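# Place the carton on the raised block with suction

## Task

Set the carton down on top of the raised block so that no part of it extends beyond the blue tape outline, with the same face on top as at the start. It must stay there by itself, not only because the robot is holding it. When finished, release it and move the tool away.

## Robot and tools

Robot: one arm with six joints (waist, shoulder, elbow, forearm roll, wrist pitch, wrist roll) and a vacuum cup at the end. The controlled point is the cup point, the centre of the cup rim when nothing touches it. The cup opens along the cup point's +z axis. About 4 cm back from the rim the tool widens to roughly 9 cm sideways (its body and wrist camera), so keep that clear of the block and carton.

Scene frame: origin on the table surface under the arm base, +z up, +y to the left when facing along +x. The base may be slightly tilted. The state line reports end_effector_position (m) and end_effector_quat_wxyz in this frame, plus linear (m/s) and angular (rad/s) velocities. At long reach the printed position can be a little off.

execute_actions takes "actions": a list holding at most one item, or empty. An empty list sends nothing and returns the current state with pictures. An action item is {"rows": [...], "steps": n}: up to 15 rows, n from 4 to 15 (default 15), each step being 1/30 s. One row is used per step; if rows run out, the last one repeats. A wait item is {"steps": n} with n up to 300; it counts from the previous result, so your thinking time is included. Optional "pictures": true adds camera images. A refused call moves nothing.

A row is seven numbers, each in [-1, 1]: dx, dy, dz, rx, ry, rz, suction. The first six are an offset, not a pose: a target for the cup point measured in the cup point's own axes from its pose in the most recent result that showed it (before any such result, and for later calls within one reply, from where the robot is when the action begins). Every row refers to that same base pose, not to the prior row. Scale: 1.0 equals 0.6 m for dx, dy, dz and 180 degrees for rx, ry, rz, which form a single rotation vector. Because dz is along the cup axis, positive dz pushes toward whatever the cup faces. All zeros is not a pause: it pulls the arm back to the base pose. Suction: above 0.01 on, 0.01 or less off; it keeps its last value.

move: {"target": one seven-number row as above, "speed": m/s from 0.002 to 0.5, default 0.25; rotation limited to twice that in rad/s}. It drives the cup point along a straight path toward the offset target, lasting 0.5 to 10 s (cut off at 10 s). It rotates the short way. The suction value is applied at the start. It does not avoid obstacles, can lag, drift, or overshoot speed near full stretch. It finishes when the path ends and the arm is still, or 5 s later. The "move:" line reports the ending (done, off_target, moving, held, fault), limits that acted (paced = pose clipped; held = some steps blocked, after which the arm may jump fast), and distance from target.

wait: {"seconds": 0 to 10}; the robot gets nothing new and holds its last clipped pose.

zoom_image: {"camera": "cam_head_left" | "cam_head_right" | "cam_wrist", "region": [x0, y0, x1, y1]} in pixels of that camera's latest 504x504 image, top-left origin, at most 504x504. finished_scene: {"scene": number of the current scene}; irreversible, and the scene is judged then.

Control details: each step the commanded pose is clipped to 70 mm and 16 degrees from the measured pose, then solved with damped inverse kinematics, favouring position over orientation. A far target may need several actions; after an action the arm continues only to the last clipped pose, so check the result and send the rest. Each action's result is captured 4 steps before it ends; those steps then run while you compose the next reply, and the simulation keeps running meanwhile. A "Hand target" line appears only when nothing is pending. "pose unreachable" and HELD mark steps the clearance check altered or blocked (a mount under the base counts as arm). Joint limits: elbow -2.792 to 2.792 rad, others -6.283 to 6.283.

Gripping: turn suction on and press the 36 mm rim flat onto a smooth face of the carton, fully inside its edges, away from seams or holes. suction_measured near 0 means no seal; 0.83 or more means airtight; lower means leaks. part_present turns 1 at 0.50 and back to 0 below 0.45. Under vacuum the cup shortens, so the carton sits up to about 12 mm nearer the tool. Vacuum alone may lift a resting object. To release, rest the carton on its support first, then switch suction off, then retreat at least 15 mm. If the cup seals onto the table, turn suction off to free it.

Avoid: the arm is stiff, so commanding even slightly past a firm contact can trigger a fault; contacts are harder at higher speed. A joint torque at its limit (waist, shoulder 302 N m; elbow 142; wrist joints 40) or any external force of 144 N stops the arm for 10 s and cancels the rest of the call. Holding loads heats motors; a MOTOR HOT line warns, and reaching the limit brakes the arm (OVER-TEMPERATURE FAULT). Do not drop, slam or knock anything off the table, and expect occasional small pushes on loose objects, so confirm the carton's final placement in the images before finishing.

Each tool is called after "Emit:" by a JSON object that holds its "name" and its "arguments".

## Session

Emit:
{"name": "execute_actions", "arguments": {"actions": []}}

Scene clock: 0.00 s of 5000.00 s.
end_effector_position=(+0.6481, +0.0290, +0.4483) suction_measured=0.01 part_present=0 end_effector_quat_wxyz=(-0.000, -0.021, +1.000, -0.002) end_effector_velocity=(+0.000, +0.000, +0.000) end_effector_angular_velocity=(-0.001, -0.001, +0.000)
Joint positions: [-0.052  0.169  1.622 -0.001  1.354 -0.052]
Joint velocities: [ 0.001 -0.    -0.    -0.001 -0.     0.001]
Hand target: +0.648, +0.029, +0.448; -0.000, -0.021, +1.000, -0.002

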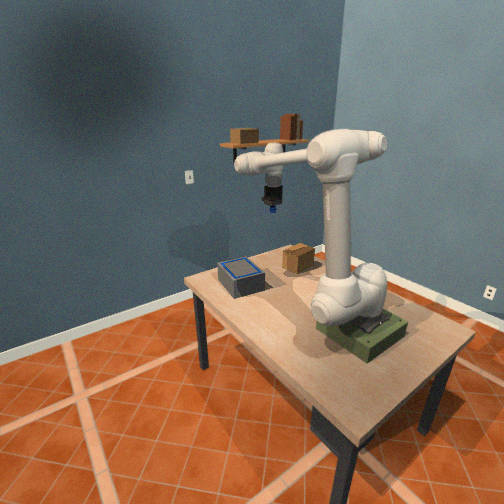

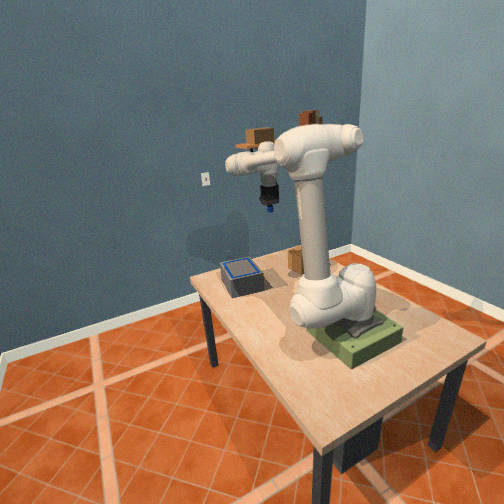

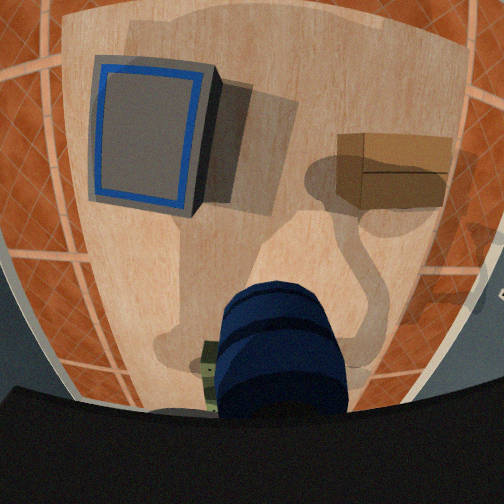

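Emit:
{"name": "zoom_image", "arguments": {"camera": "cam_wrist", "region": [60, 20, 480, 300]}}

Emit:
{"name": "move", "arguments": {"target": [0,-0.4,0,0,0,0,0], "speed": 0.4}}

Region (60, 20, 480, 300) of cam_wrist's 504x504 image, scaled by 1.200, with more detail than that image has.

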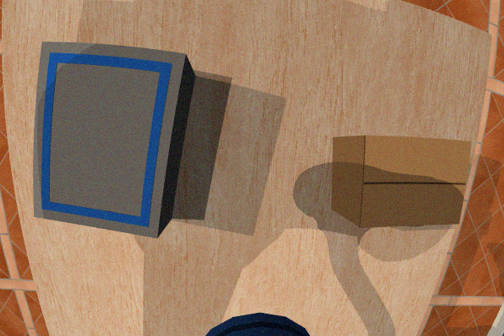

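Scene clock: 1.27 s of 5000.00 s.
end_effector_position=(+0.6586, -0.2105, +0.4488) suction_measured=0.01 part_present=0 end_effector_quat_wxyz=(-0.000, -0.021, +1.000, -0.001) end_effector_velocity=(-0.000, -0.000, -0.001) end_effector_angular_velocity=(+0.001, +0.001, +0.000)
Joint positions: [-0.403  0.236  1.539 -0.001  1.37  -0.402]
Joint velocities: [-0.001  0.     0.     0.001  0.001 -0.001]
Hand target: +0.659, -0.211, +0.449; -0.000, -0.021, +1.000, -0.001
Off the commanded pose: 0.000 m, 0 deg.
Kept back: nothing.
move: done

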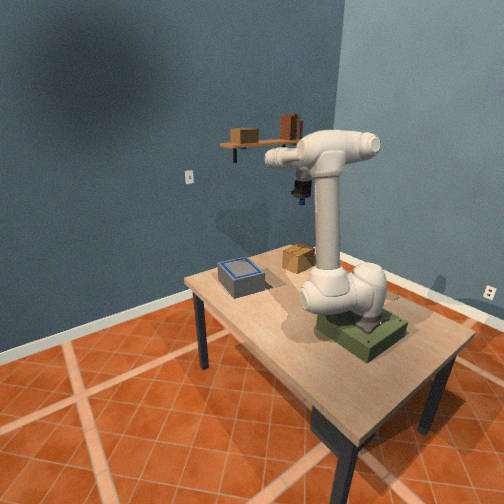

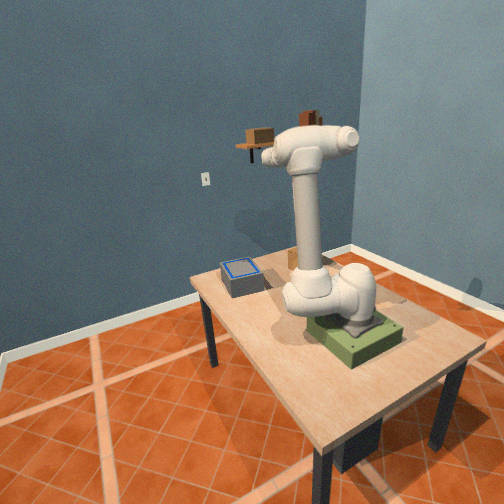

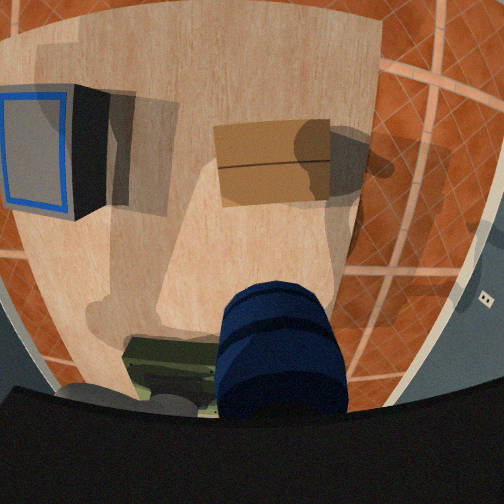

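Emit:
{"name": "move", "arguments": {"target": [0,0,0.33,0,0,0,0], "speed": 0.4}}

Scene clock: 2.43 s of 5000.00 s.
end_effector_position=(+0.6586, -0.2108, +0.2510) suction_measured=0.01 part_present=0 end_effector_quat_wxyz=(-0.000, -0.022, +1.000, -0.001) end_effector_velocity=(-0.000, +0.000, -0.000) end_effector_angular_velocity=(+0.000, +0.001, -0.000)
Joint positions: [-0.403  0.353  1.764 -0.001  1.028 -0.402]
Joint velocities: [ 0.     0.     0.    -0.     0.001  0.   ]
Hand target: +0.659, -0.211, +0.251; -0.000, -0.022, +1.000, -0.001
Off the commanded pose: 0.000 m, 0 deg.
Kept back: nothing.
move: done

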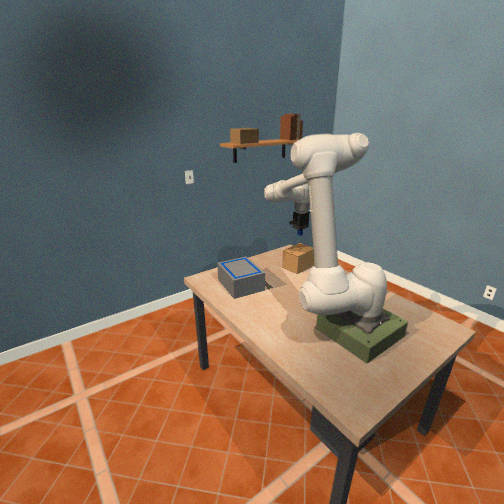

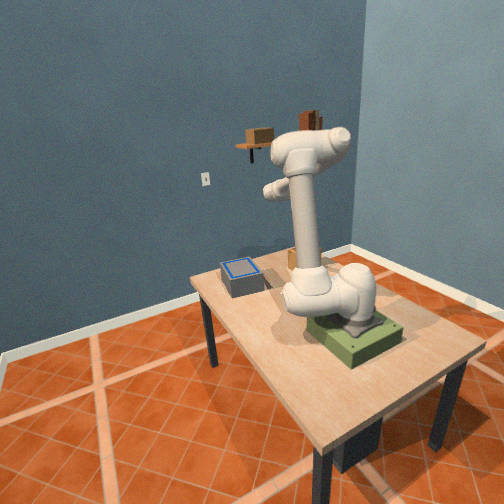

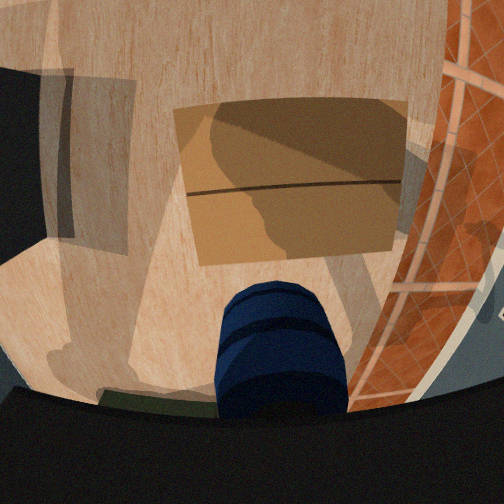

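Emit:
{"name": "move", "arguments": {"target": [0.005,-0.04,0.135,0,0,-0.025,0]}}

Scene clock: 3.40 s of 5000.00 s.
end_effector_position=(+0.6567, -0.2350, +0.1701) suction_measured=0.01 part_present=0 end_effector_quat_wxyz=(-0.000, -0.061, +0.998, -0.001) end_effector_velocity=(+0.000, -0.001, +0.000) end_effector_angular_velocity=(-0.001, -0.001, -0.000)
Joint positions: [-0.436  0.437  1.812 -0.001  0.895 -0.514]
Joint velocities: [-0.001 -0.     0.    -0.001 -0.002  0.   ]
Hand target: +0.657, -0.235, +0.170; -0.000, -0.061, +0.998, -0.001
Off the commanded pose: 0.000 m, 0 deg.
Kept back: nothing.
move: done

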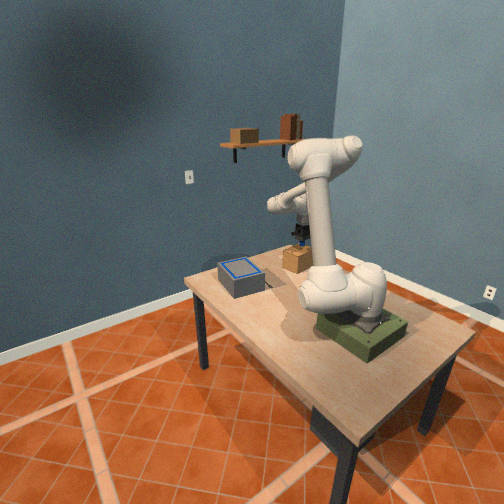

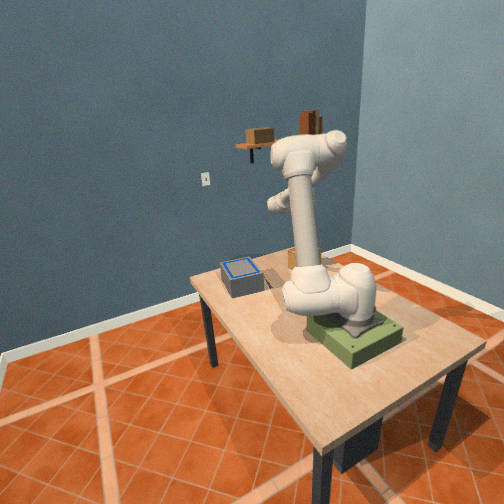

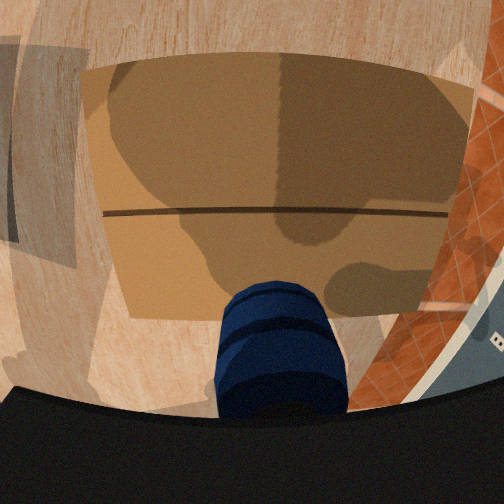

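Emit:
{"name": "move", "arguments": {"target": [-0.01,0,0.065,0,0,0,1], "speed": 0.05}}

Scene clock: 4.70 s of 5000.00 s.
end_effector_position=(+0.6627, -0.2343, +0.1312) suction_measured=0.01 part_present=0 end_effector_quat_wxyz=(-0.000, -0.061, +0.998, -0.001) end_effector_velocity=(-0.000, -0.001, -0.000) end_effector_angular_velocity=(+0.000, +0.000, -0.003)
Joint positions: [-0.432  0.486  1.823 -0.001  0.835 -0.51 ]
Joint velocities: [-0.002  0.    -0.    -0.     0.     0.002]
Hand target: +0.663, -0.234, +0.131; -0.000, -0.061, +0.998, -0.001
Off the commanded pose: 0.000 m, 0 deg.
Kept back: nothing.
move: done

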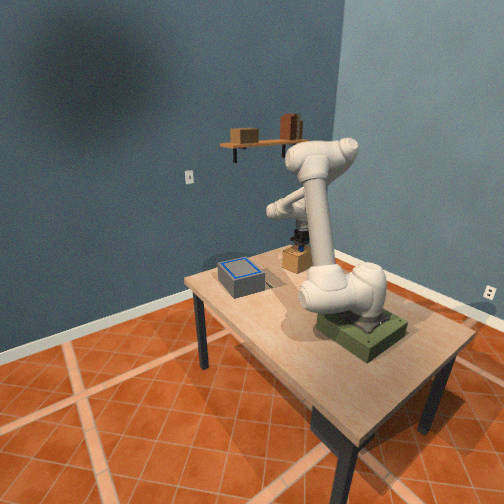

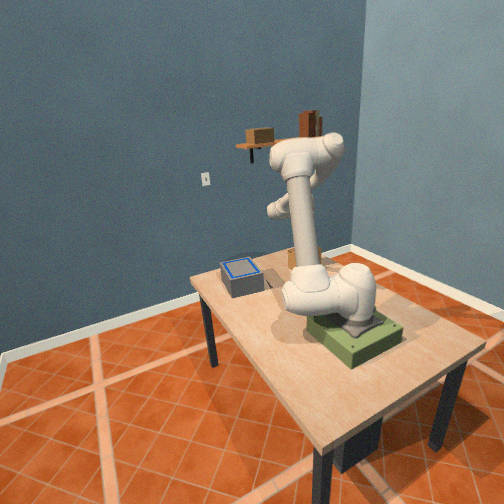

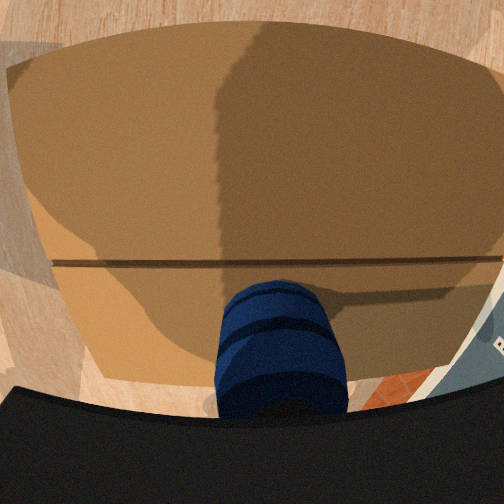

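Emit:
{"name": "move", "arguments": {"target": [0.006,0,0.013,0,0,0,1], "speed": 0.03}}

Scene clock: 5.63 s of 5000.00 s.
end_effector_position=(+0.6591, -0.2347, +0.1234) suction_measured=1.00 part_present=1 end_effector_quat_wxyz=(-0.000, -0.061, +0.998, -0.001) end_effector_velocity=(-0.001, -0.000, -0.000) end_effector_angular_velocity=(-0.000, +0.000, +0.001)
Joint positions: [-0.434  0.491  1.834 -0.002  0.819 -0.512]
Joint velocities: [-0.    -0.     0.001 -0.001 -0.    -0.001]
Hand target: +0.659, -0.235, +0.123; -0.000, -0.061, +0.998, -0.001
Off the commanded pose: 0.000 m, 0 deg.
Kept back: nothing.
move: done

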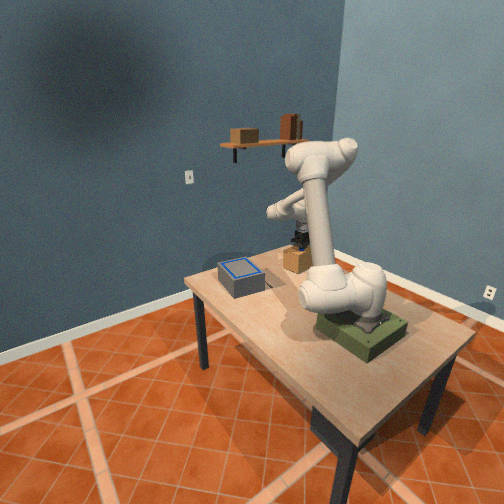

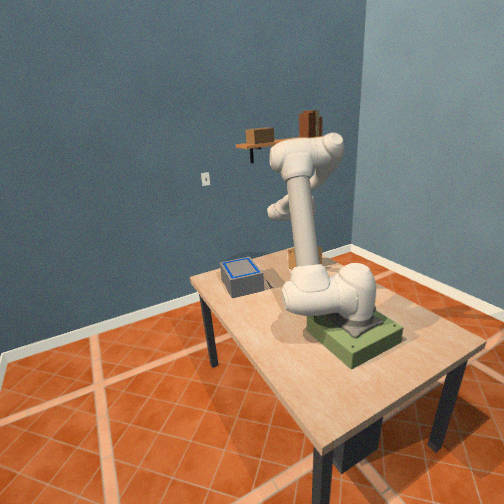

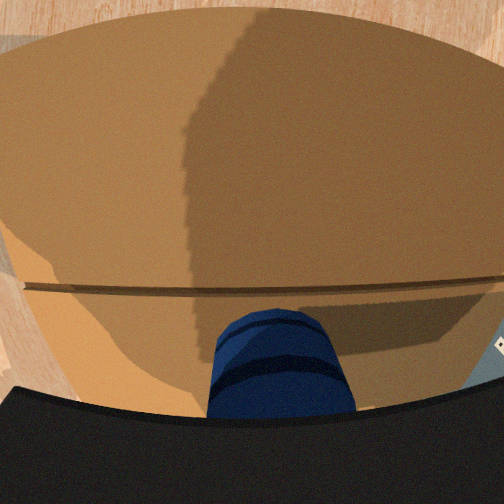

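Emit:
{"name": "move", "arguments": {"target": [0,0,-0.27,0,0,0,1]}}

Emit:
{"name": "move", "arguments": {"target": [-0.188,0.71,0,0,0,-0.413,1], "speed": 0.35}}

Emit:
{"name": "zoom_image", "arguments": {"camera": "cam_head_left", "region": [200, 210, 290, 300]}}

Emit:
{"name": "zoom_image", "arguments": {"camera": "cam_head_right", "region": [200, 210, 290, 300]}}

Scene clock: 7.33 s of 5000.00 s.
end_effector_position=(+0.6590, -0.2345, +0.2853) suction_measured=1.00 part_present=1 end_effector_quat_wxyz=(-0.000, -0.061, +0.998, -0.001) end_effector_velocity=(-0.001, +0.000, -0.000) end_effector_angular_velocity=(-0.000, +0.002, +0.002)
Joint positions: [-0.434  0.337  1.716 -0.001  1.091 -0.512]
Joint velocities: [-0.    -0.     0.001 -0.001  0.002 -0.001]
Hand target: +0.659, -0.235, +0.285; -0.000, -0.061, +0.998, -0.001
Off the commanded pose: 0.000 m, 0 deg.
Kept back: nothing.
move: done

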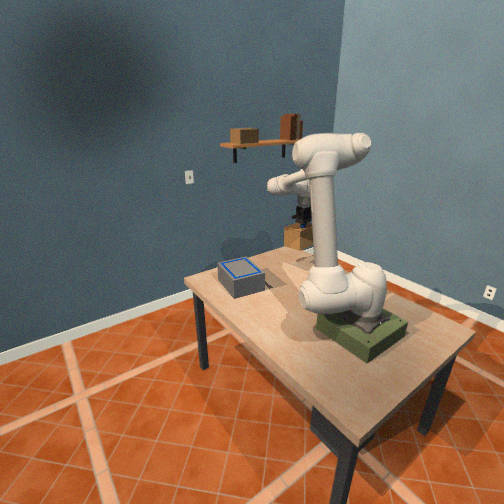

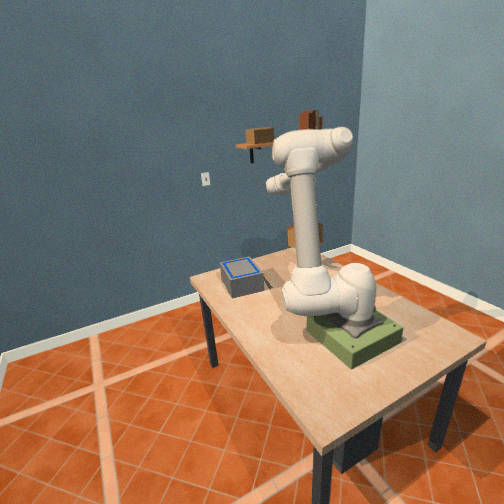

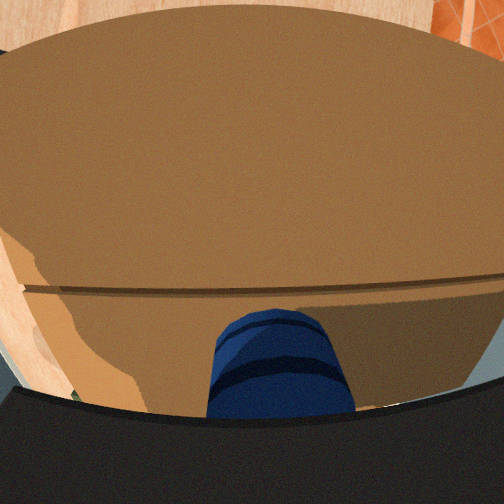

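Scene clock: 9.57 s of 5000.00 s.
end_effector_position=(+0.7190, +0.2015, +0.2843) suction_measured=1.00 part_present=1 end_effector_quat_wxyz=(-0.001, -0.652, +0.759, -0.002) end_effector_velocity=(-0.000, +0.000, +0.000) end_effector_angular_velocity=(-0.000, -0.000, -0.001)
Joint positions: [ 0.184  0.405  1.618 -0.002  1.122 -1.192]
Joint velocities: [ 0.    -0.    -0.    -0.     0.     0.002]
Hand target: +0.719, +0.202, +0.284; -0.001, -0.652, +0.759, -0.002
Off the commanded pose: 0.001 m, 0 deg.
Kept back: nothing.
move: done

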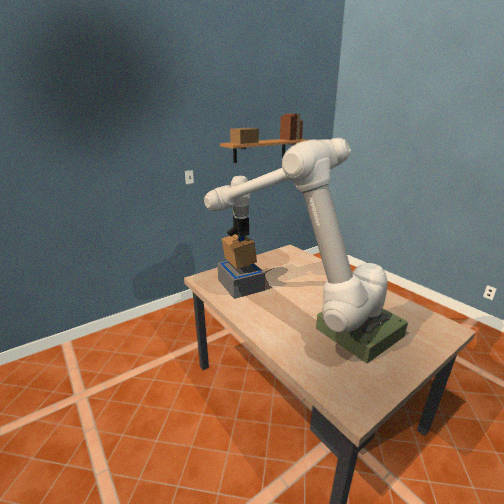

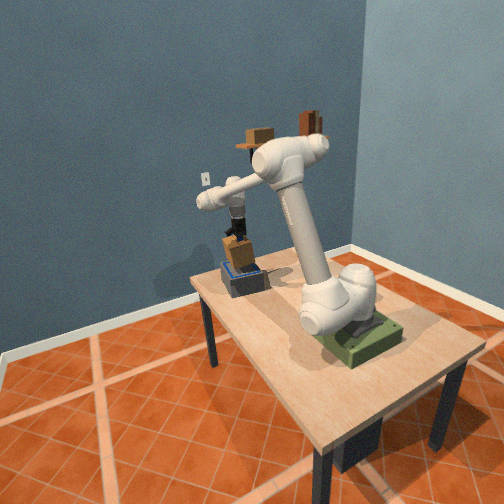

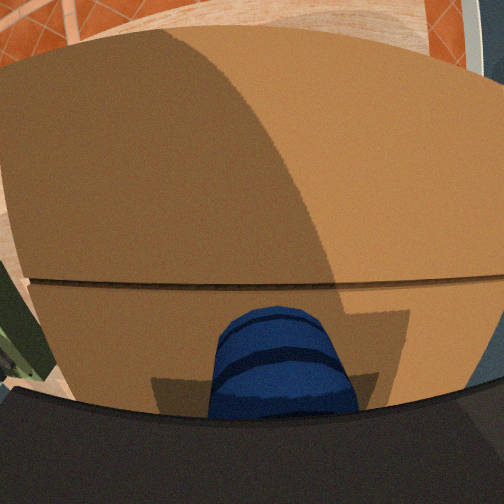

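Region (200, 210, 290, 300) of cam_head_left's 504x504 image, scaled by 5.600, with more detail than that image has.

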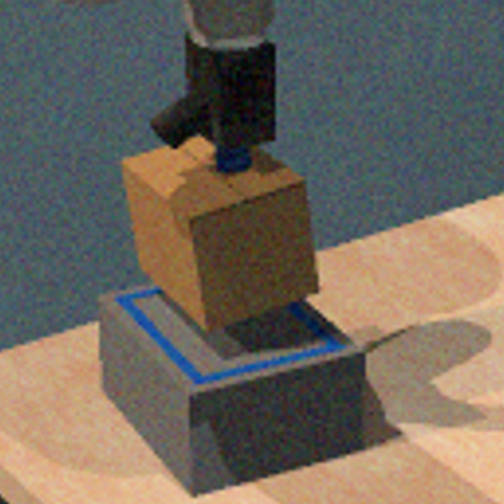

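Region (200, 210, 290, 300) of cam_head_right's 504x504 image, scaled by 5.600, with more detail than that image has.

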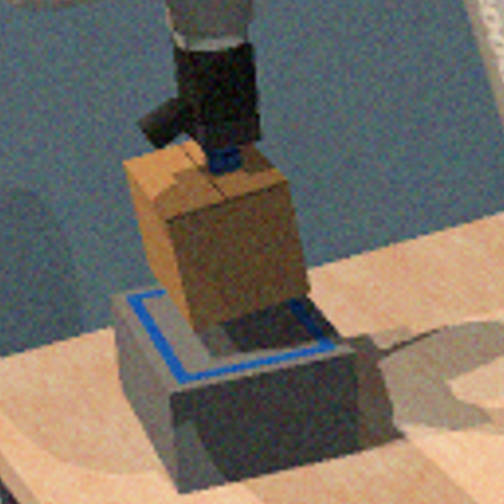

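Emit:
{"name": "move", "arguments": {"target": [0.012,0,0.055,0,0,0,1], "speed": 0.06}}

Emit:
{"name": "zoom_image", "arguments": {"camera": "cam_head_left", "region": [200, 210, 290, 300]}}

Emit:
{"name": "zoom_image", "arguments": {"camera": "cam_head_right", "region": [200, 210, 290, 300]}}

Scene clock: 10.63 s of 5000.00 s.
end_effector_position=(+0.7179, +0.1943, +0.2513) suction_measured=1.00 part_present=1 end_effector_quat_wxyz=(-0.001, -0.652, +0.759, -0.002) end_effector_velocity=(-0.000, +0.000, -0.000) end_effector_angular_velocity=(-0.000, +0.000, +0.000)
Joint positions: [ 0.175  0.425  1.654 -0.002  1.065 -1.201]
Joint velocities: [ 0.001  0.     0.    -0.    -0.     0.001]
Hand target: +0.718, +0.194, +0.251; -0.001, -0.652, +0.759, -0.002
Off the commanded pose: 0.000 m, 0 deg.
Kept back: nothing.
move: done

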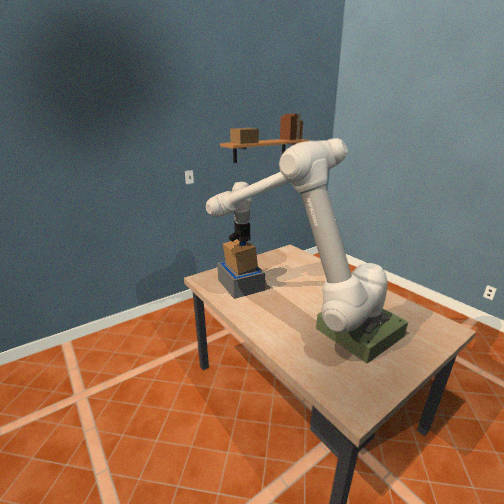

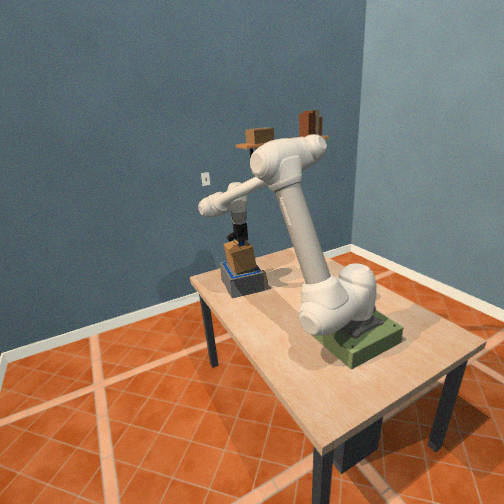

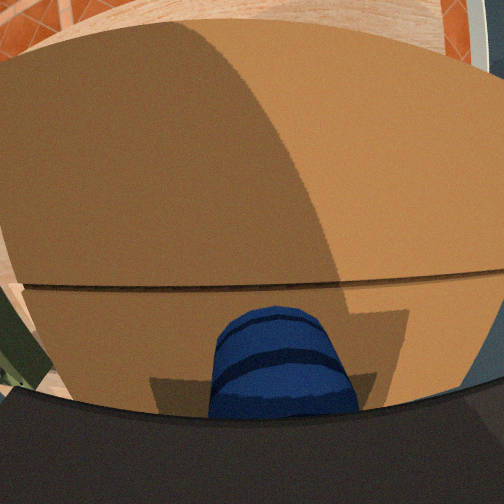

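Region (200, 210, 290, 300) of cam_head_left's 504x504 image, scaled by 5.600, with more detail than that image has.

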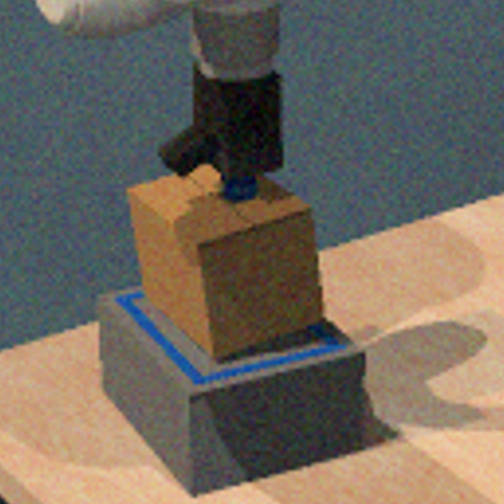

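Region (200, 210, 290, 300) of cam_head_right's 504x504 image, scaled by 5.600, with more detail than that image has.

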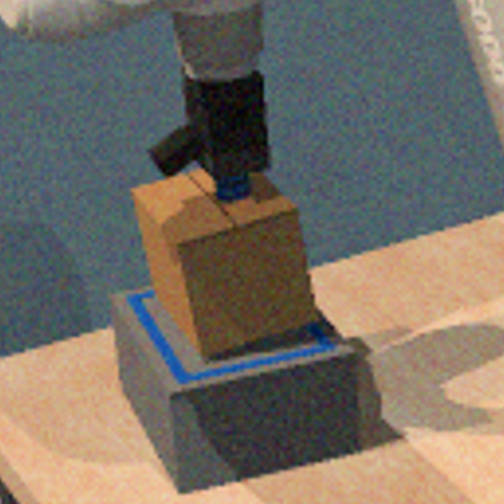

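Emit:
{"name": "move", "arguments": {"target": [0.006,0,0.023,0,0,0,1], "speed": 0.025}}

Emit:
{"name": "zoom_image", "arguments": {"camera": "cam_head_left", "region": [200, 210, 290, 300]}}

Scene clock: 11.67 s of 5000.00 s.
end_effector_position=(+0.7174, +0.1907, +0.2376) suction_measured=1.00 part_present=1 end_effector_quat_wxyz=(-0.001, -0.652, +0.759, -0.002) end_effector_velocity=(-0.001, +0.000, -0.000) end_effector_angular_velocity=(+0.001, +0.003, -0.002)
Joint positions: [ 0.17   0.434  1.668 -0.002  1.042 -1.205]
Joint velocities: [-0.     0.     0.     0.002  0.002  0.001]
Hand target: +0.717, +0.191, +0.238; -0.001, -0.652, +0.759, -0.002
Off the commanded pose: 0.000 m, 0 deg.
Kept back: nothing.
move: done

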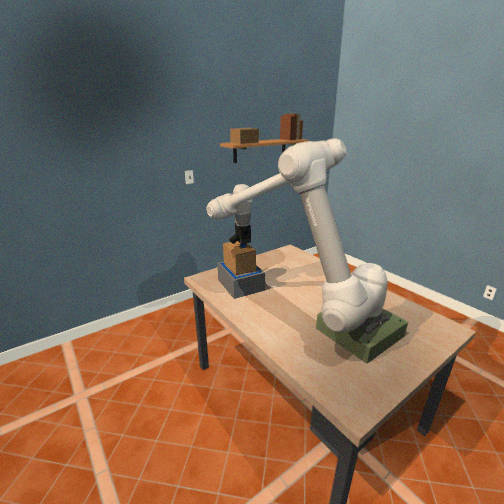

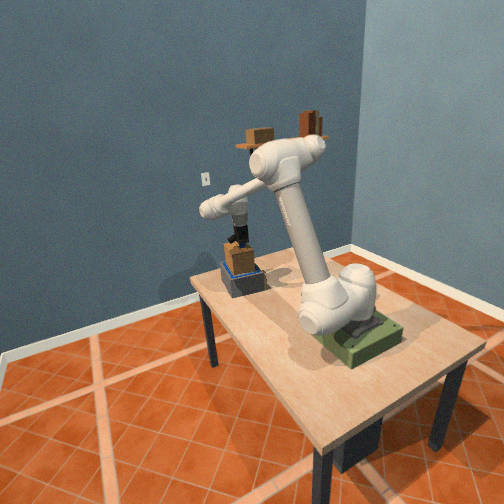

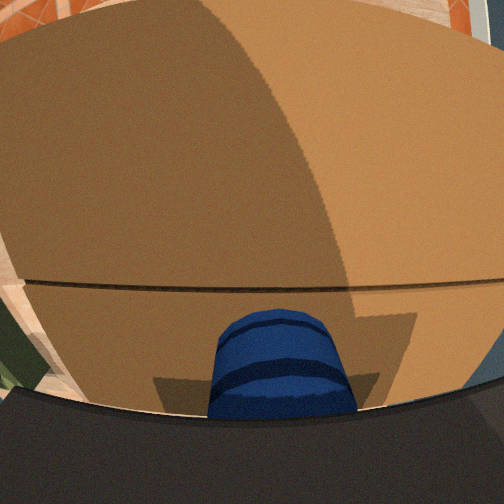

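Region (200, 210, 290, 300) of cam_head_left's 504x504 image, scaled by 5.600, with more detail than that image has.

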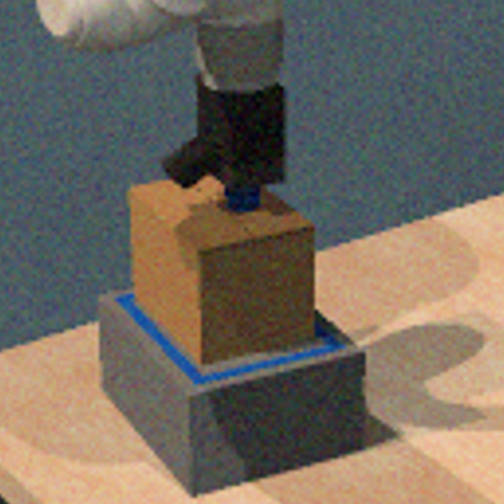

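Emit:
{"name": "execute_actions", "arguments": {"actions": [{"rows":[[0,0,0,0,0,0,0]],"steps":10}]}}

Emit:
{"name": "move", "arguments": {"target": [0.05,-0.2,-0.33,0,0,0,0], "speed": 0.35}}

Scene clock: 12.00 s of 5000.00 s.
end_effector_position=(+0.7174, +0.1907, +0.2376) suction_measured=0.01 part_present=0 end_effector_quat_wxyz=(-0.001, -0.652, +0.759, -0.002) end_effector_velocity=(+0.000, +0.000, +0.001) end_effector_angular_velocity=(+0.001, -0.002, +0.001)
Joint positions: [ 0.17   0.434  1.668 -0.002  1.042 -1.205]
Joint velocities: [ 0.    -0.001 -0.001  0.    -0.    -0.001]
Steps of this call (steps 1 to 4: nothing new was sent; steps 5 to 10: the first 6 steps of this action). Readings (end_effector_position | what the end effector reports):
5: (+0.7174, +0.1907, +0.2376) | suction_measured=0.81 part_present=1
6: (+0.7174, +0.1907, +0.2376) | suction_measured=0.29 part_present=0
8: (+0.7174, +0.1907, +0.2376) | suction_measured=0.01 part_present=0
10: the state above

Scene clock: 13.33 s of 5000.00 s.
end_effector_position=(+0.8316, +0.1436, +0.4356) suction_measured=0.01 part_present=0 end_effector_quat_wxyz=(-0.002, -0.651, +0.759, -0.001) end_effector_velocity=(+0.000, +0.001, +0.000) end_effector_angular_velocity=(+0.001, +0.000, +0.000)
Joint positions: [ 0.087  0.487  1.211 -0.002  1.446 -1.289]
Joint velocities: [ 0.     0.    -0.001  0.001  0.001  0.   ]
Hand target: +0.832, +0.144, +0.436; -0.001, -0.651, +0.759, -0.002
Off your previous action's commanded pose: 0.000 m, 0 deg at its last step (step 4 of this call).
Off the commanded pose: 0.000 m, 0 deg.
Kept back: nothing.
move: done

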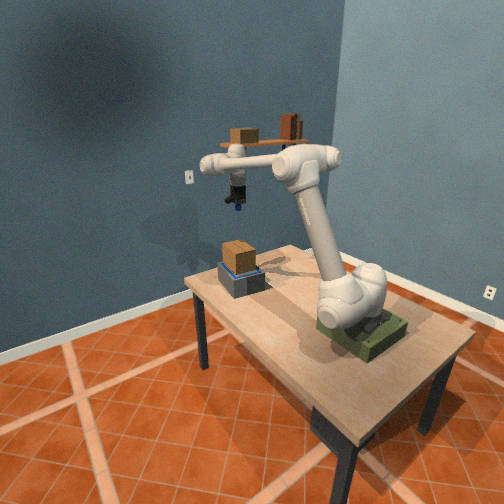

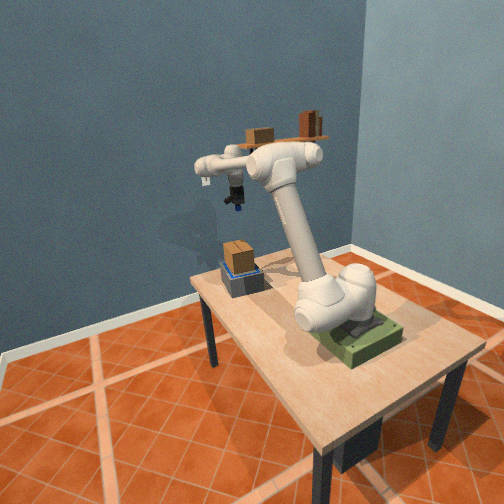

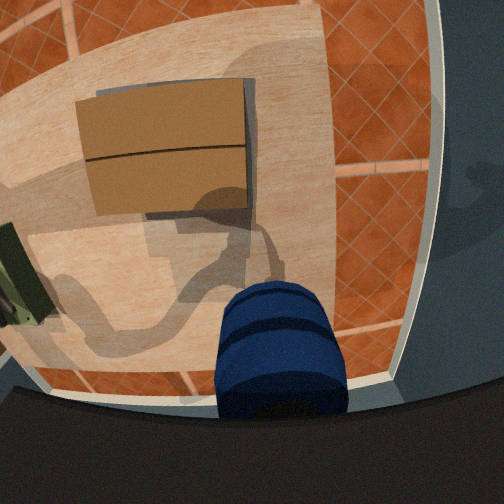

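Emit:
{"name": "zoom_image", "arguments": {"camera": "cam_wrist", "region": [140, 60, 310, 230]}}

Emit:
{"name": "zoom_image", "arguments": {"camera": "cam_head_left", "region": [200, 210, 290, 300]}}

Region (140, 60, 310, 230) of cam_wrist's 504x504 image, scaled by 2.965, with more detail than that image has.

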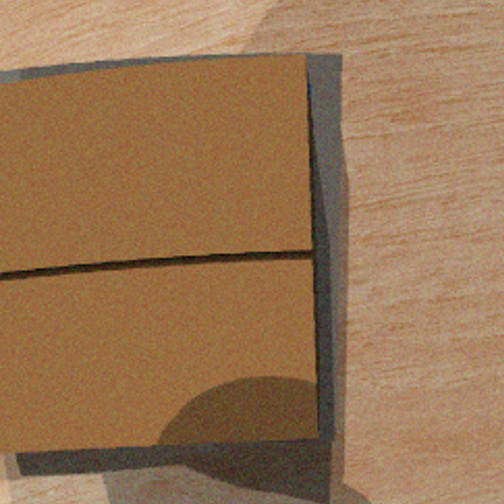

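Region (200, 210, 290, 300) of cam_head_left's 504x504 image, scaled by 5.600, with more detail than that image has.

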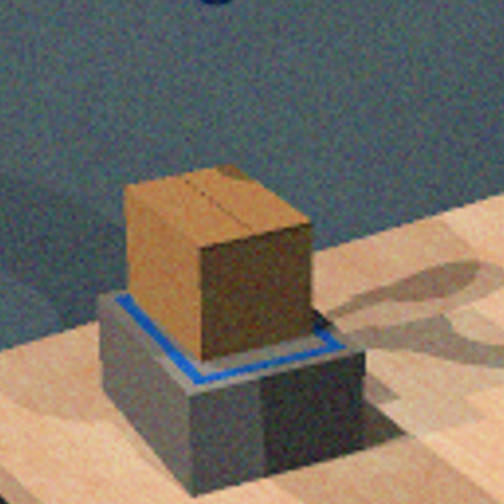

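Emit:
{"name": "move", "arguments": {"target": [-0.046,0.183,0.295,0,0,0,0], "speed": 0.4}}

Emit:
{"name": "move", "arguments": {"target": [0,0,0.026,0,0,0,1], "speed": 0.04}}

Emit:
{"name": "move", "arguments": {"target": [0.006,0.036,-0.008,0,0,0.017,1], "speed": 0.05}}

Emit:
{"name": "move", "arguments": {"target": [0,0,0.017,0,0,0,1], "speed": 0.03}}

Emit:
{"name": "zoom_image", "arguments": {"camera": "cam_head_left", "region": [200, 210, 290, 300]}}

Scene clock: 14.63 s of 5000.00 s.
end_effector_position=(+0.7271, +0.1868, +0.2587) suction_measured=0.01 part_present=0 end_effector_quat_wxyz=(-0.001, -0.652, +0.759, -0.002) end_effector_velocity=(-0.001, +0.001, -0.001) end_effector_angular_velocity=(-0.000, +0.003, +0.001)
Joint positions: [ 0.162  0.43   1.633 -0.002  1.082 -1.213]
Joint velocities: [ 0.001  0.001  0.002  0.001  0.001 -0.   ]
Hand target: +0.727, +0.187, +0.259; -0.002, -0.652, +0.759, -0.002
Off the commanded pose: 0.000 m, 0 deg.
Kept back: nothing.
move: done

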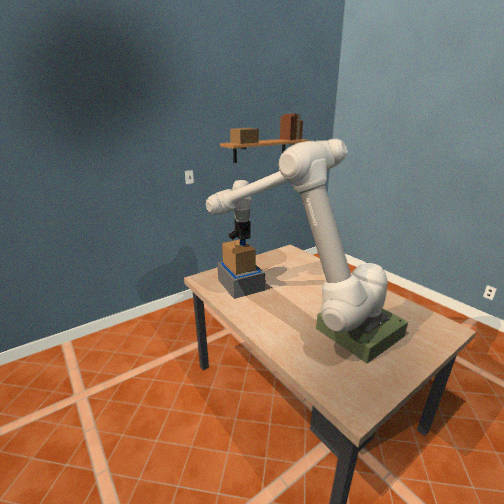

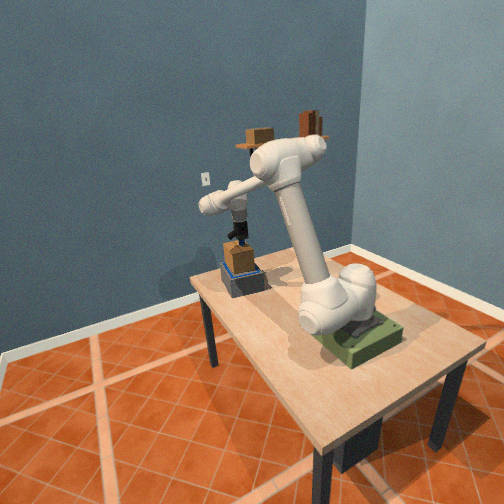

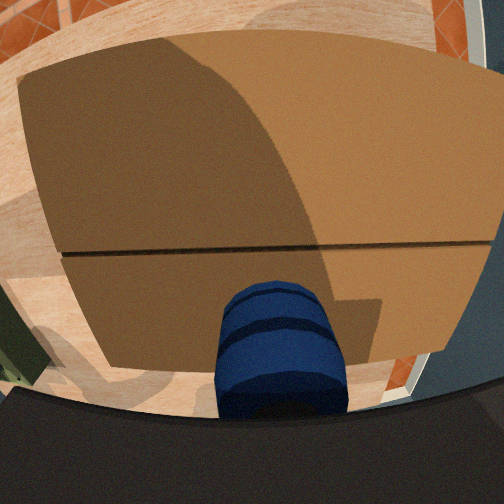

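Scene clock: 15.33 s of 5000.00 s.
end_effector_position=(+0.7271, +0.1867, +0.2430) suction_measured=1.00 part_present=1 end_effector_quat_wxyz=(-0.001, -0.652, +0.759, -0.002) end_effector_velocity=(+0.001, +0.001, -0.000) end_effector_angular_velocity=(+0.000, -0.002, -0.001)
Joint positions: [ 0.162  0.442  1.646 -0.002  1.057 -1.213]
Joint velocities: [ 0.001  0.001  0.    -0.    -0.003  0.001]
Hand target: +0.727, +0.187, +0.243; -0.001, -0.652, +0.759, -0.002
Off the commanded pose: 0.000 m, 0 deg.
Kept back: nothing.
move: done

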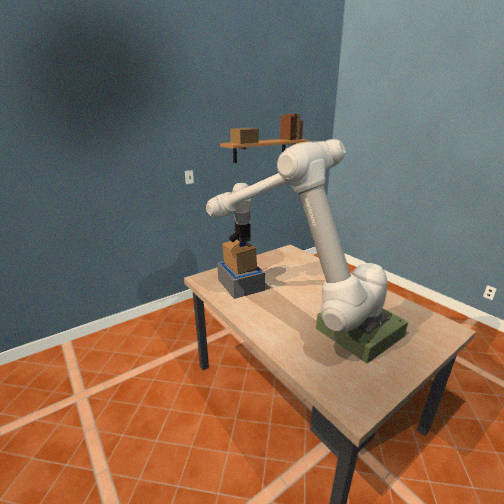

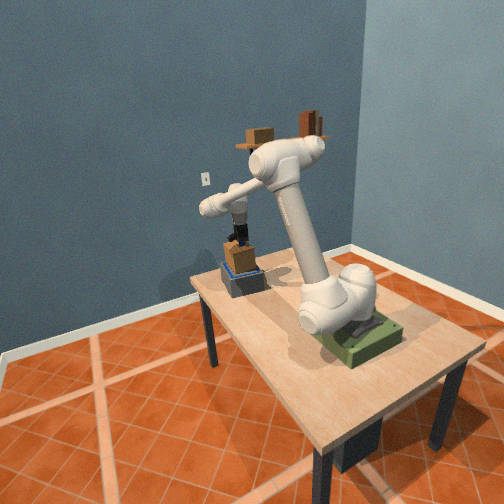

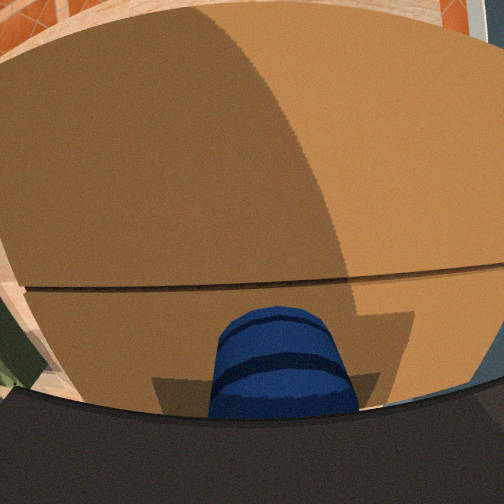

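Scene clock: 16.13 s of 5000.00 s.
end_effector_position=(+0.7052, +0.1864, +0.2478) suction_measured=1.00 part_present=1 end_effector_quat_wxyz=(-0.001, -0.631, +0.776, -0.002) end_effector_velocity=(+0.001, -0.000, +0.000) end_effector_angular_velocity=(-0.001, -0.001, +0.002)
Joint positions: [ 0.168  0.408  1.687 -0.002  1.049 -1.154]
Joint velocities: [ 0.     0.    -0.001 -0.001 -0.001 -0.001]
Hand target: +0.705, +0.186, +0.248; -0.001, -0.631, +0.776, -0.002
Off the commanded pose: 0.000 m, 0 deg.
Kept back: nothing.
move: done

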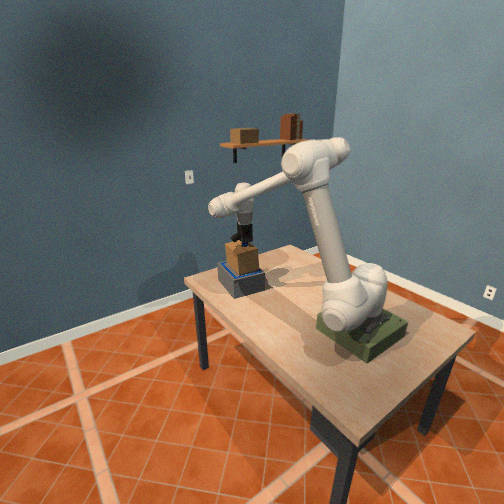

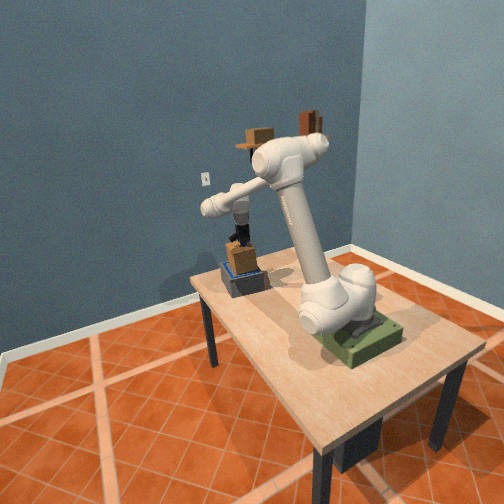

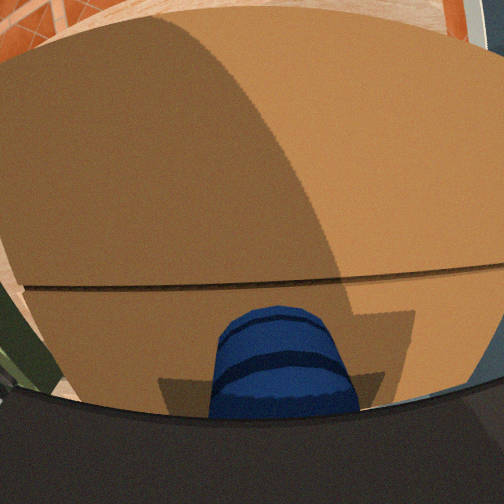

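Scene clock: 16.83 s of 5000.00 s.
end_effector_position=(+0.7052, +0.1864, +0.2377) suction_measured=1.00 part_present=1 end_effector_quat_wxyz=(-0.001, -0.631, +0.776, -0.002) end_effector_velocity=(-0.000, -0.000, -0.000) end_effector_angular_velocity=(-0.001, -0.000, -0.000)
Joint positions: [ 0.168  0.416  1.696 -0.002  1.032 -1.154]
Joint velocities: [ 0.     0.     0.    -0.001 -0.001  0.001]
Hand target: +0.705, +0.186, +0.238; -0.001, -0.631, +0.776, -0.002
Off the commanded pose: 0.000 m, 0 deg.
Kept back: nothing.
move: done

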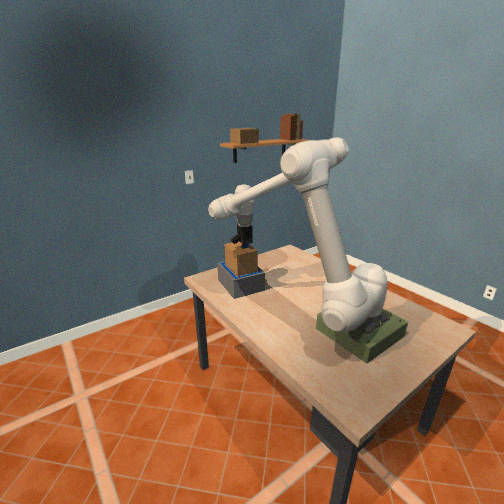

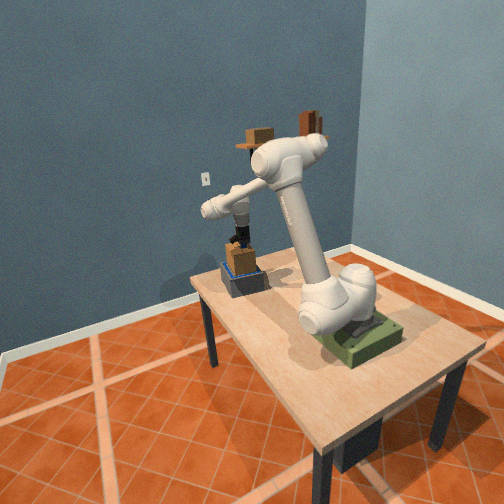

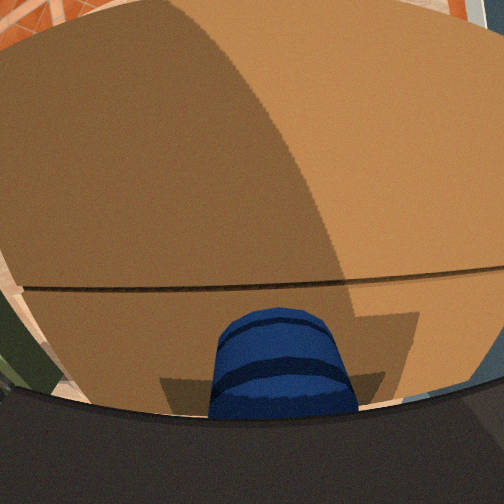

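Region (200, 210, 290, 300) of cam_head_left's 504x504 image, scaled by 5.600, with more detail than that image has.

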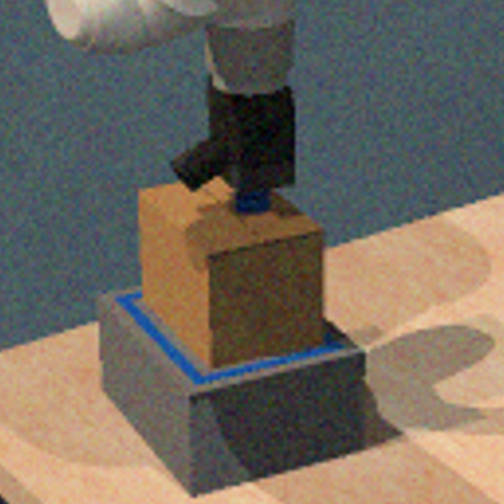

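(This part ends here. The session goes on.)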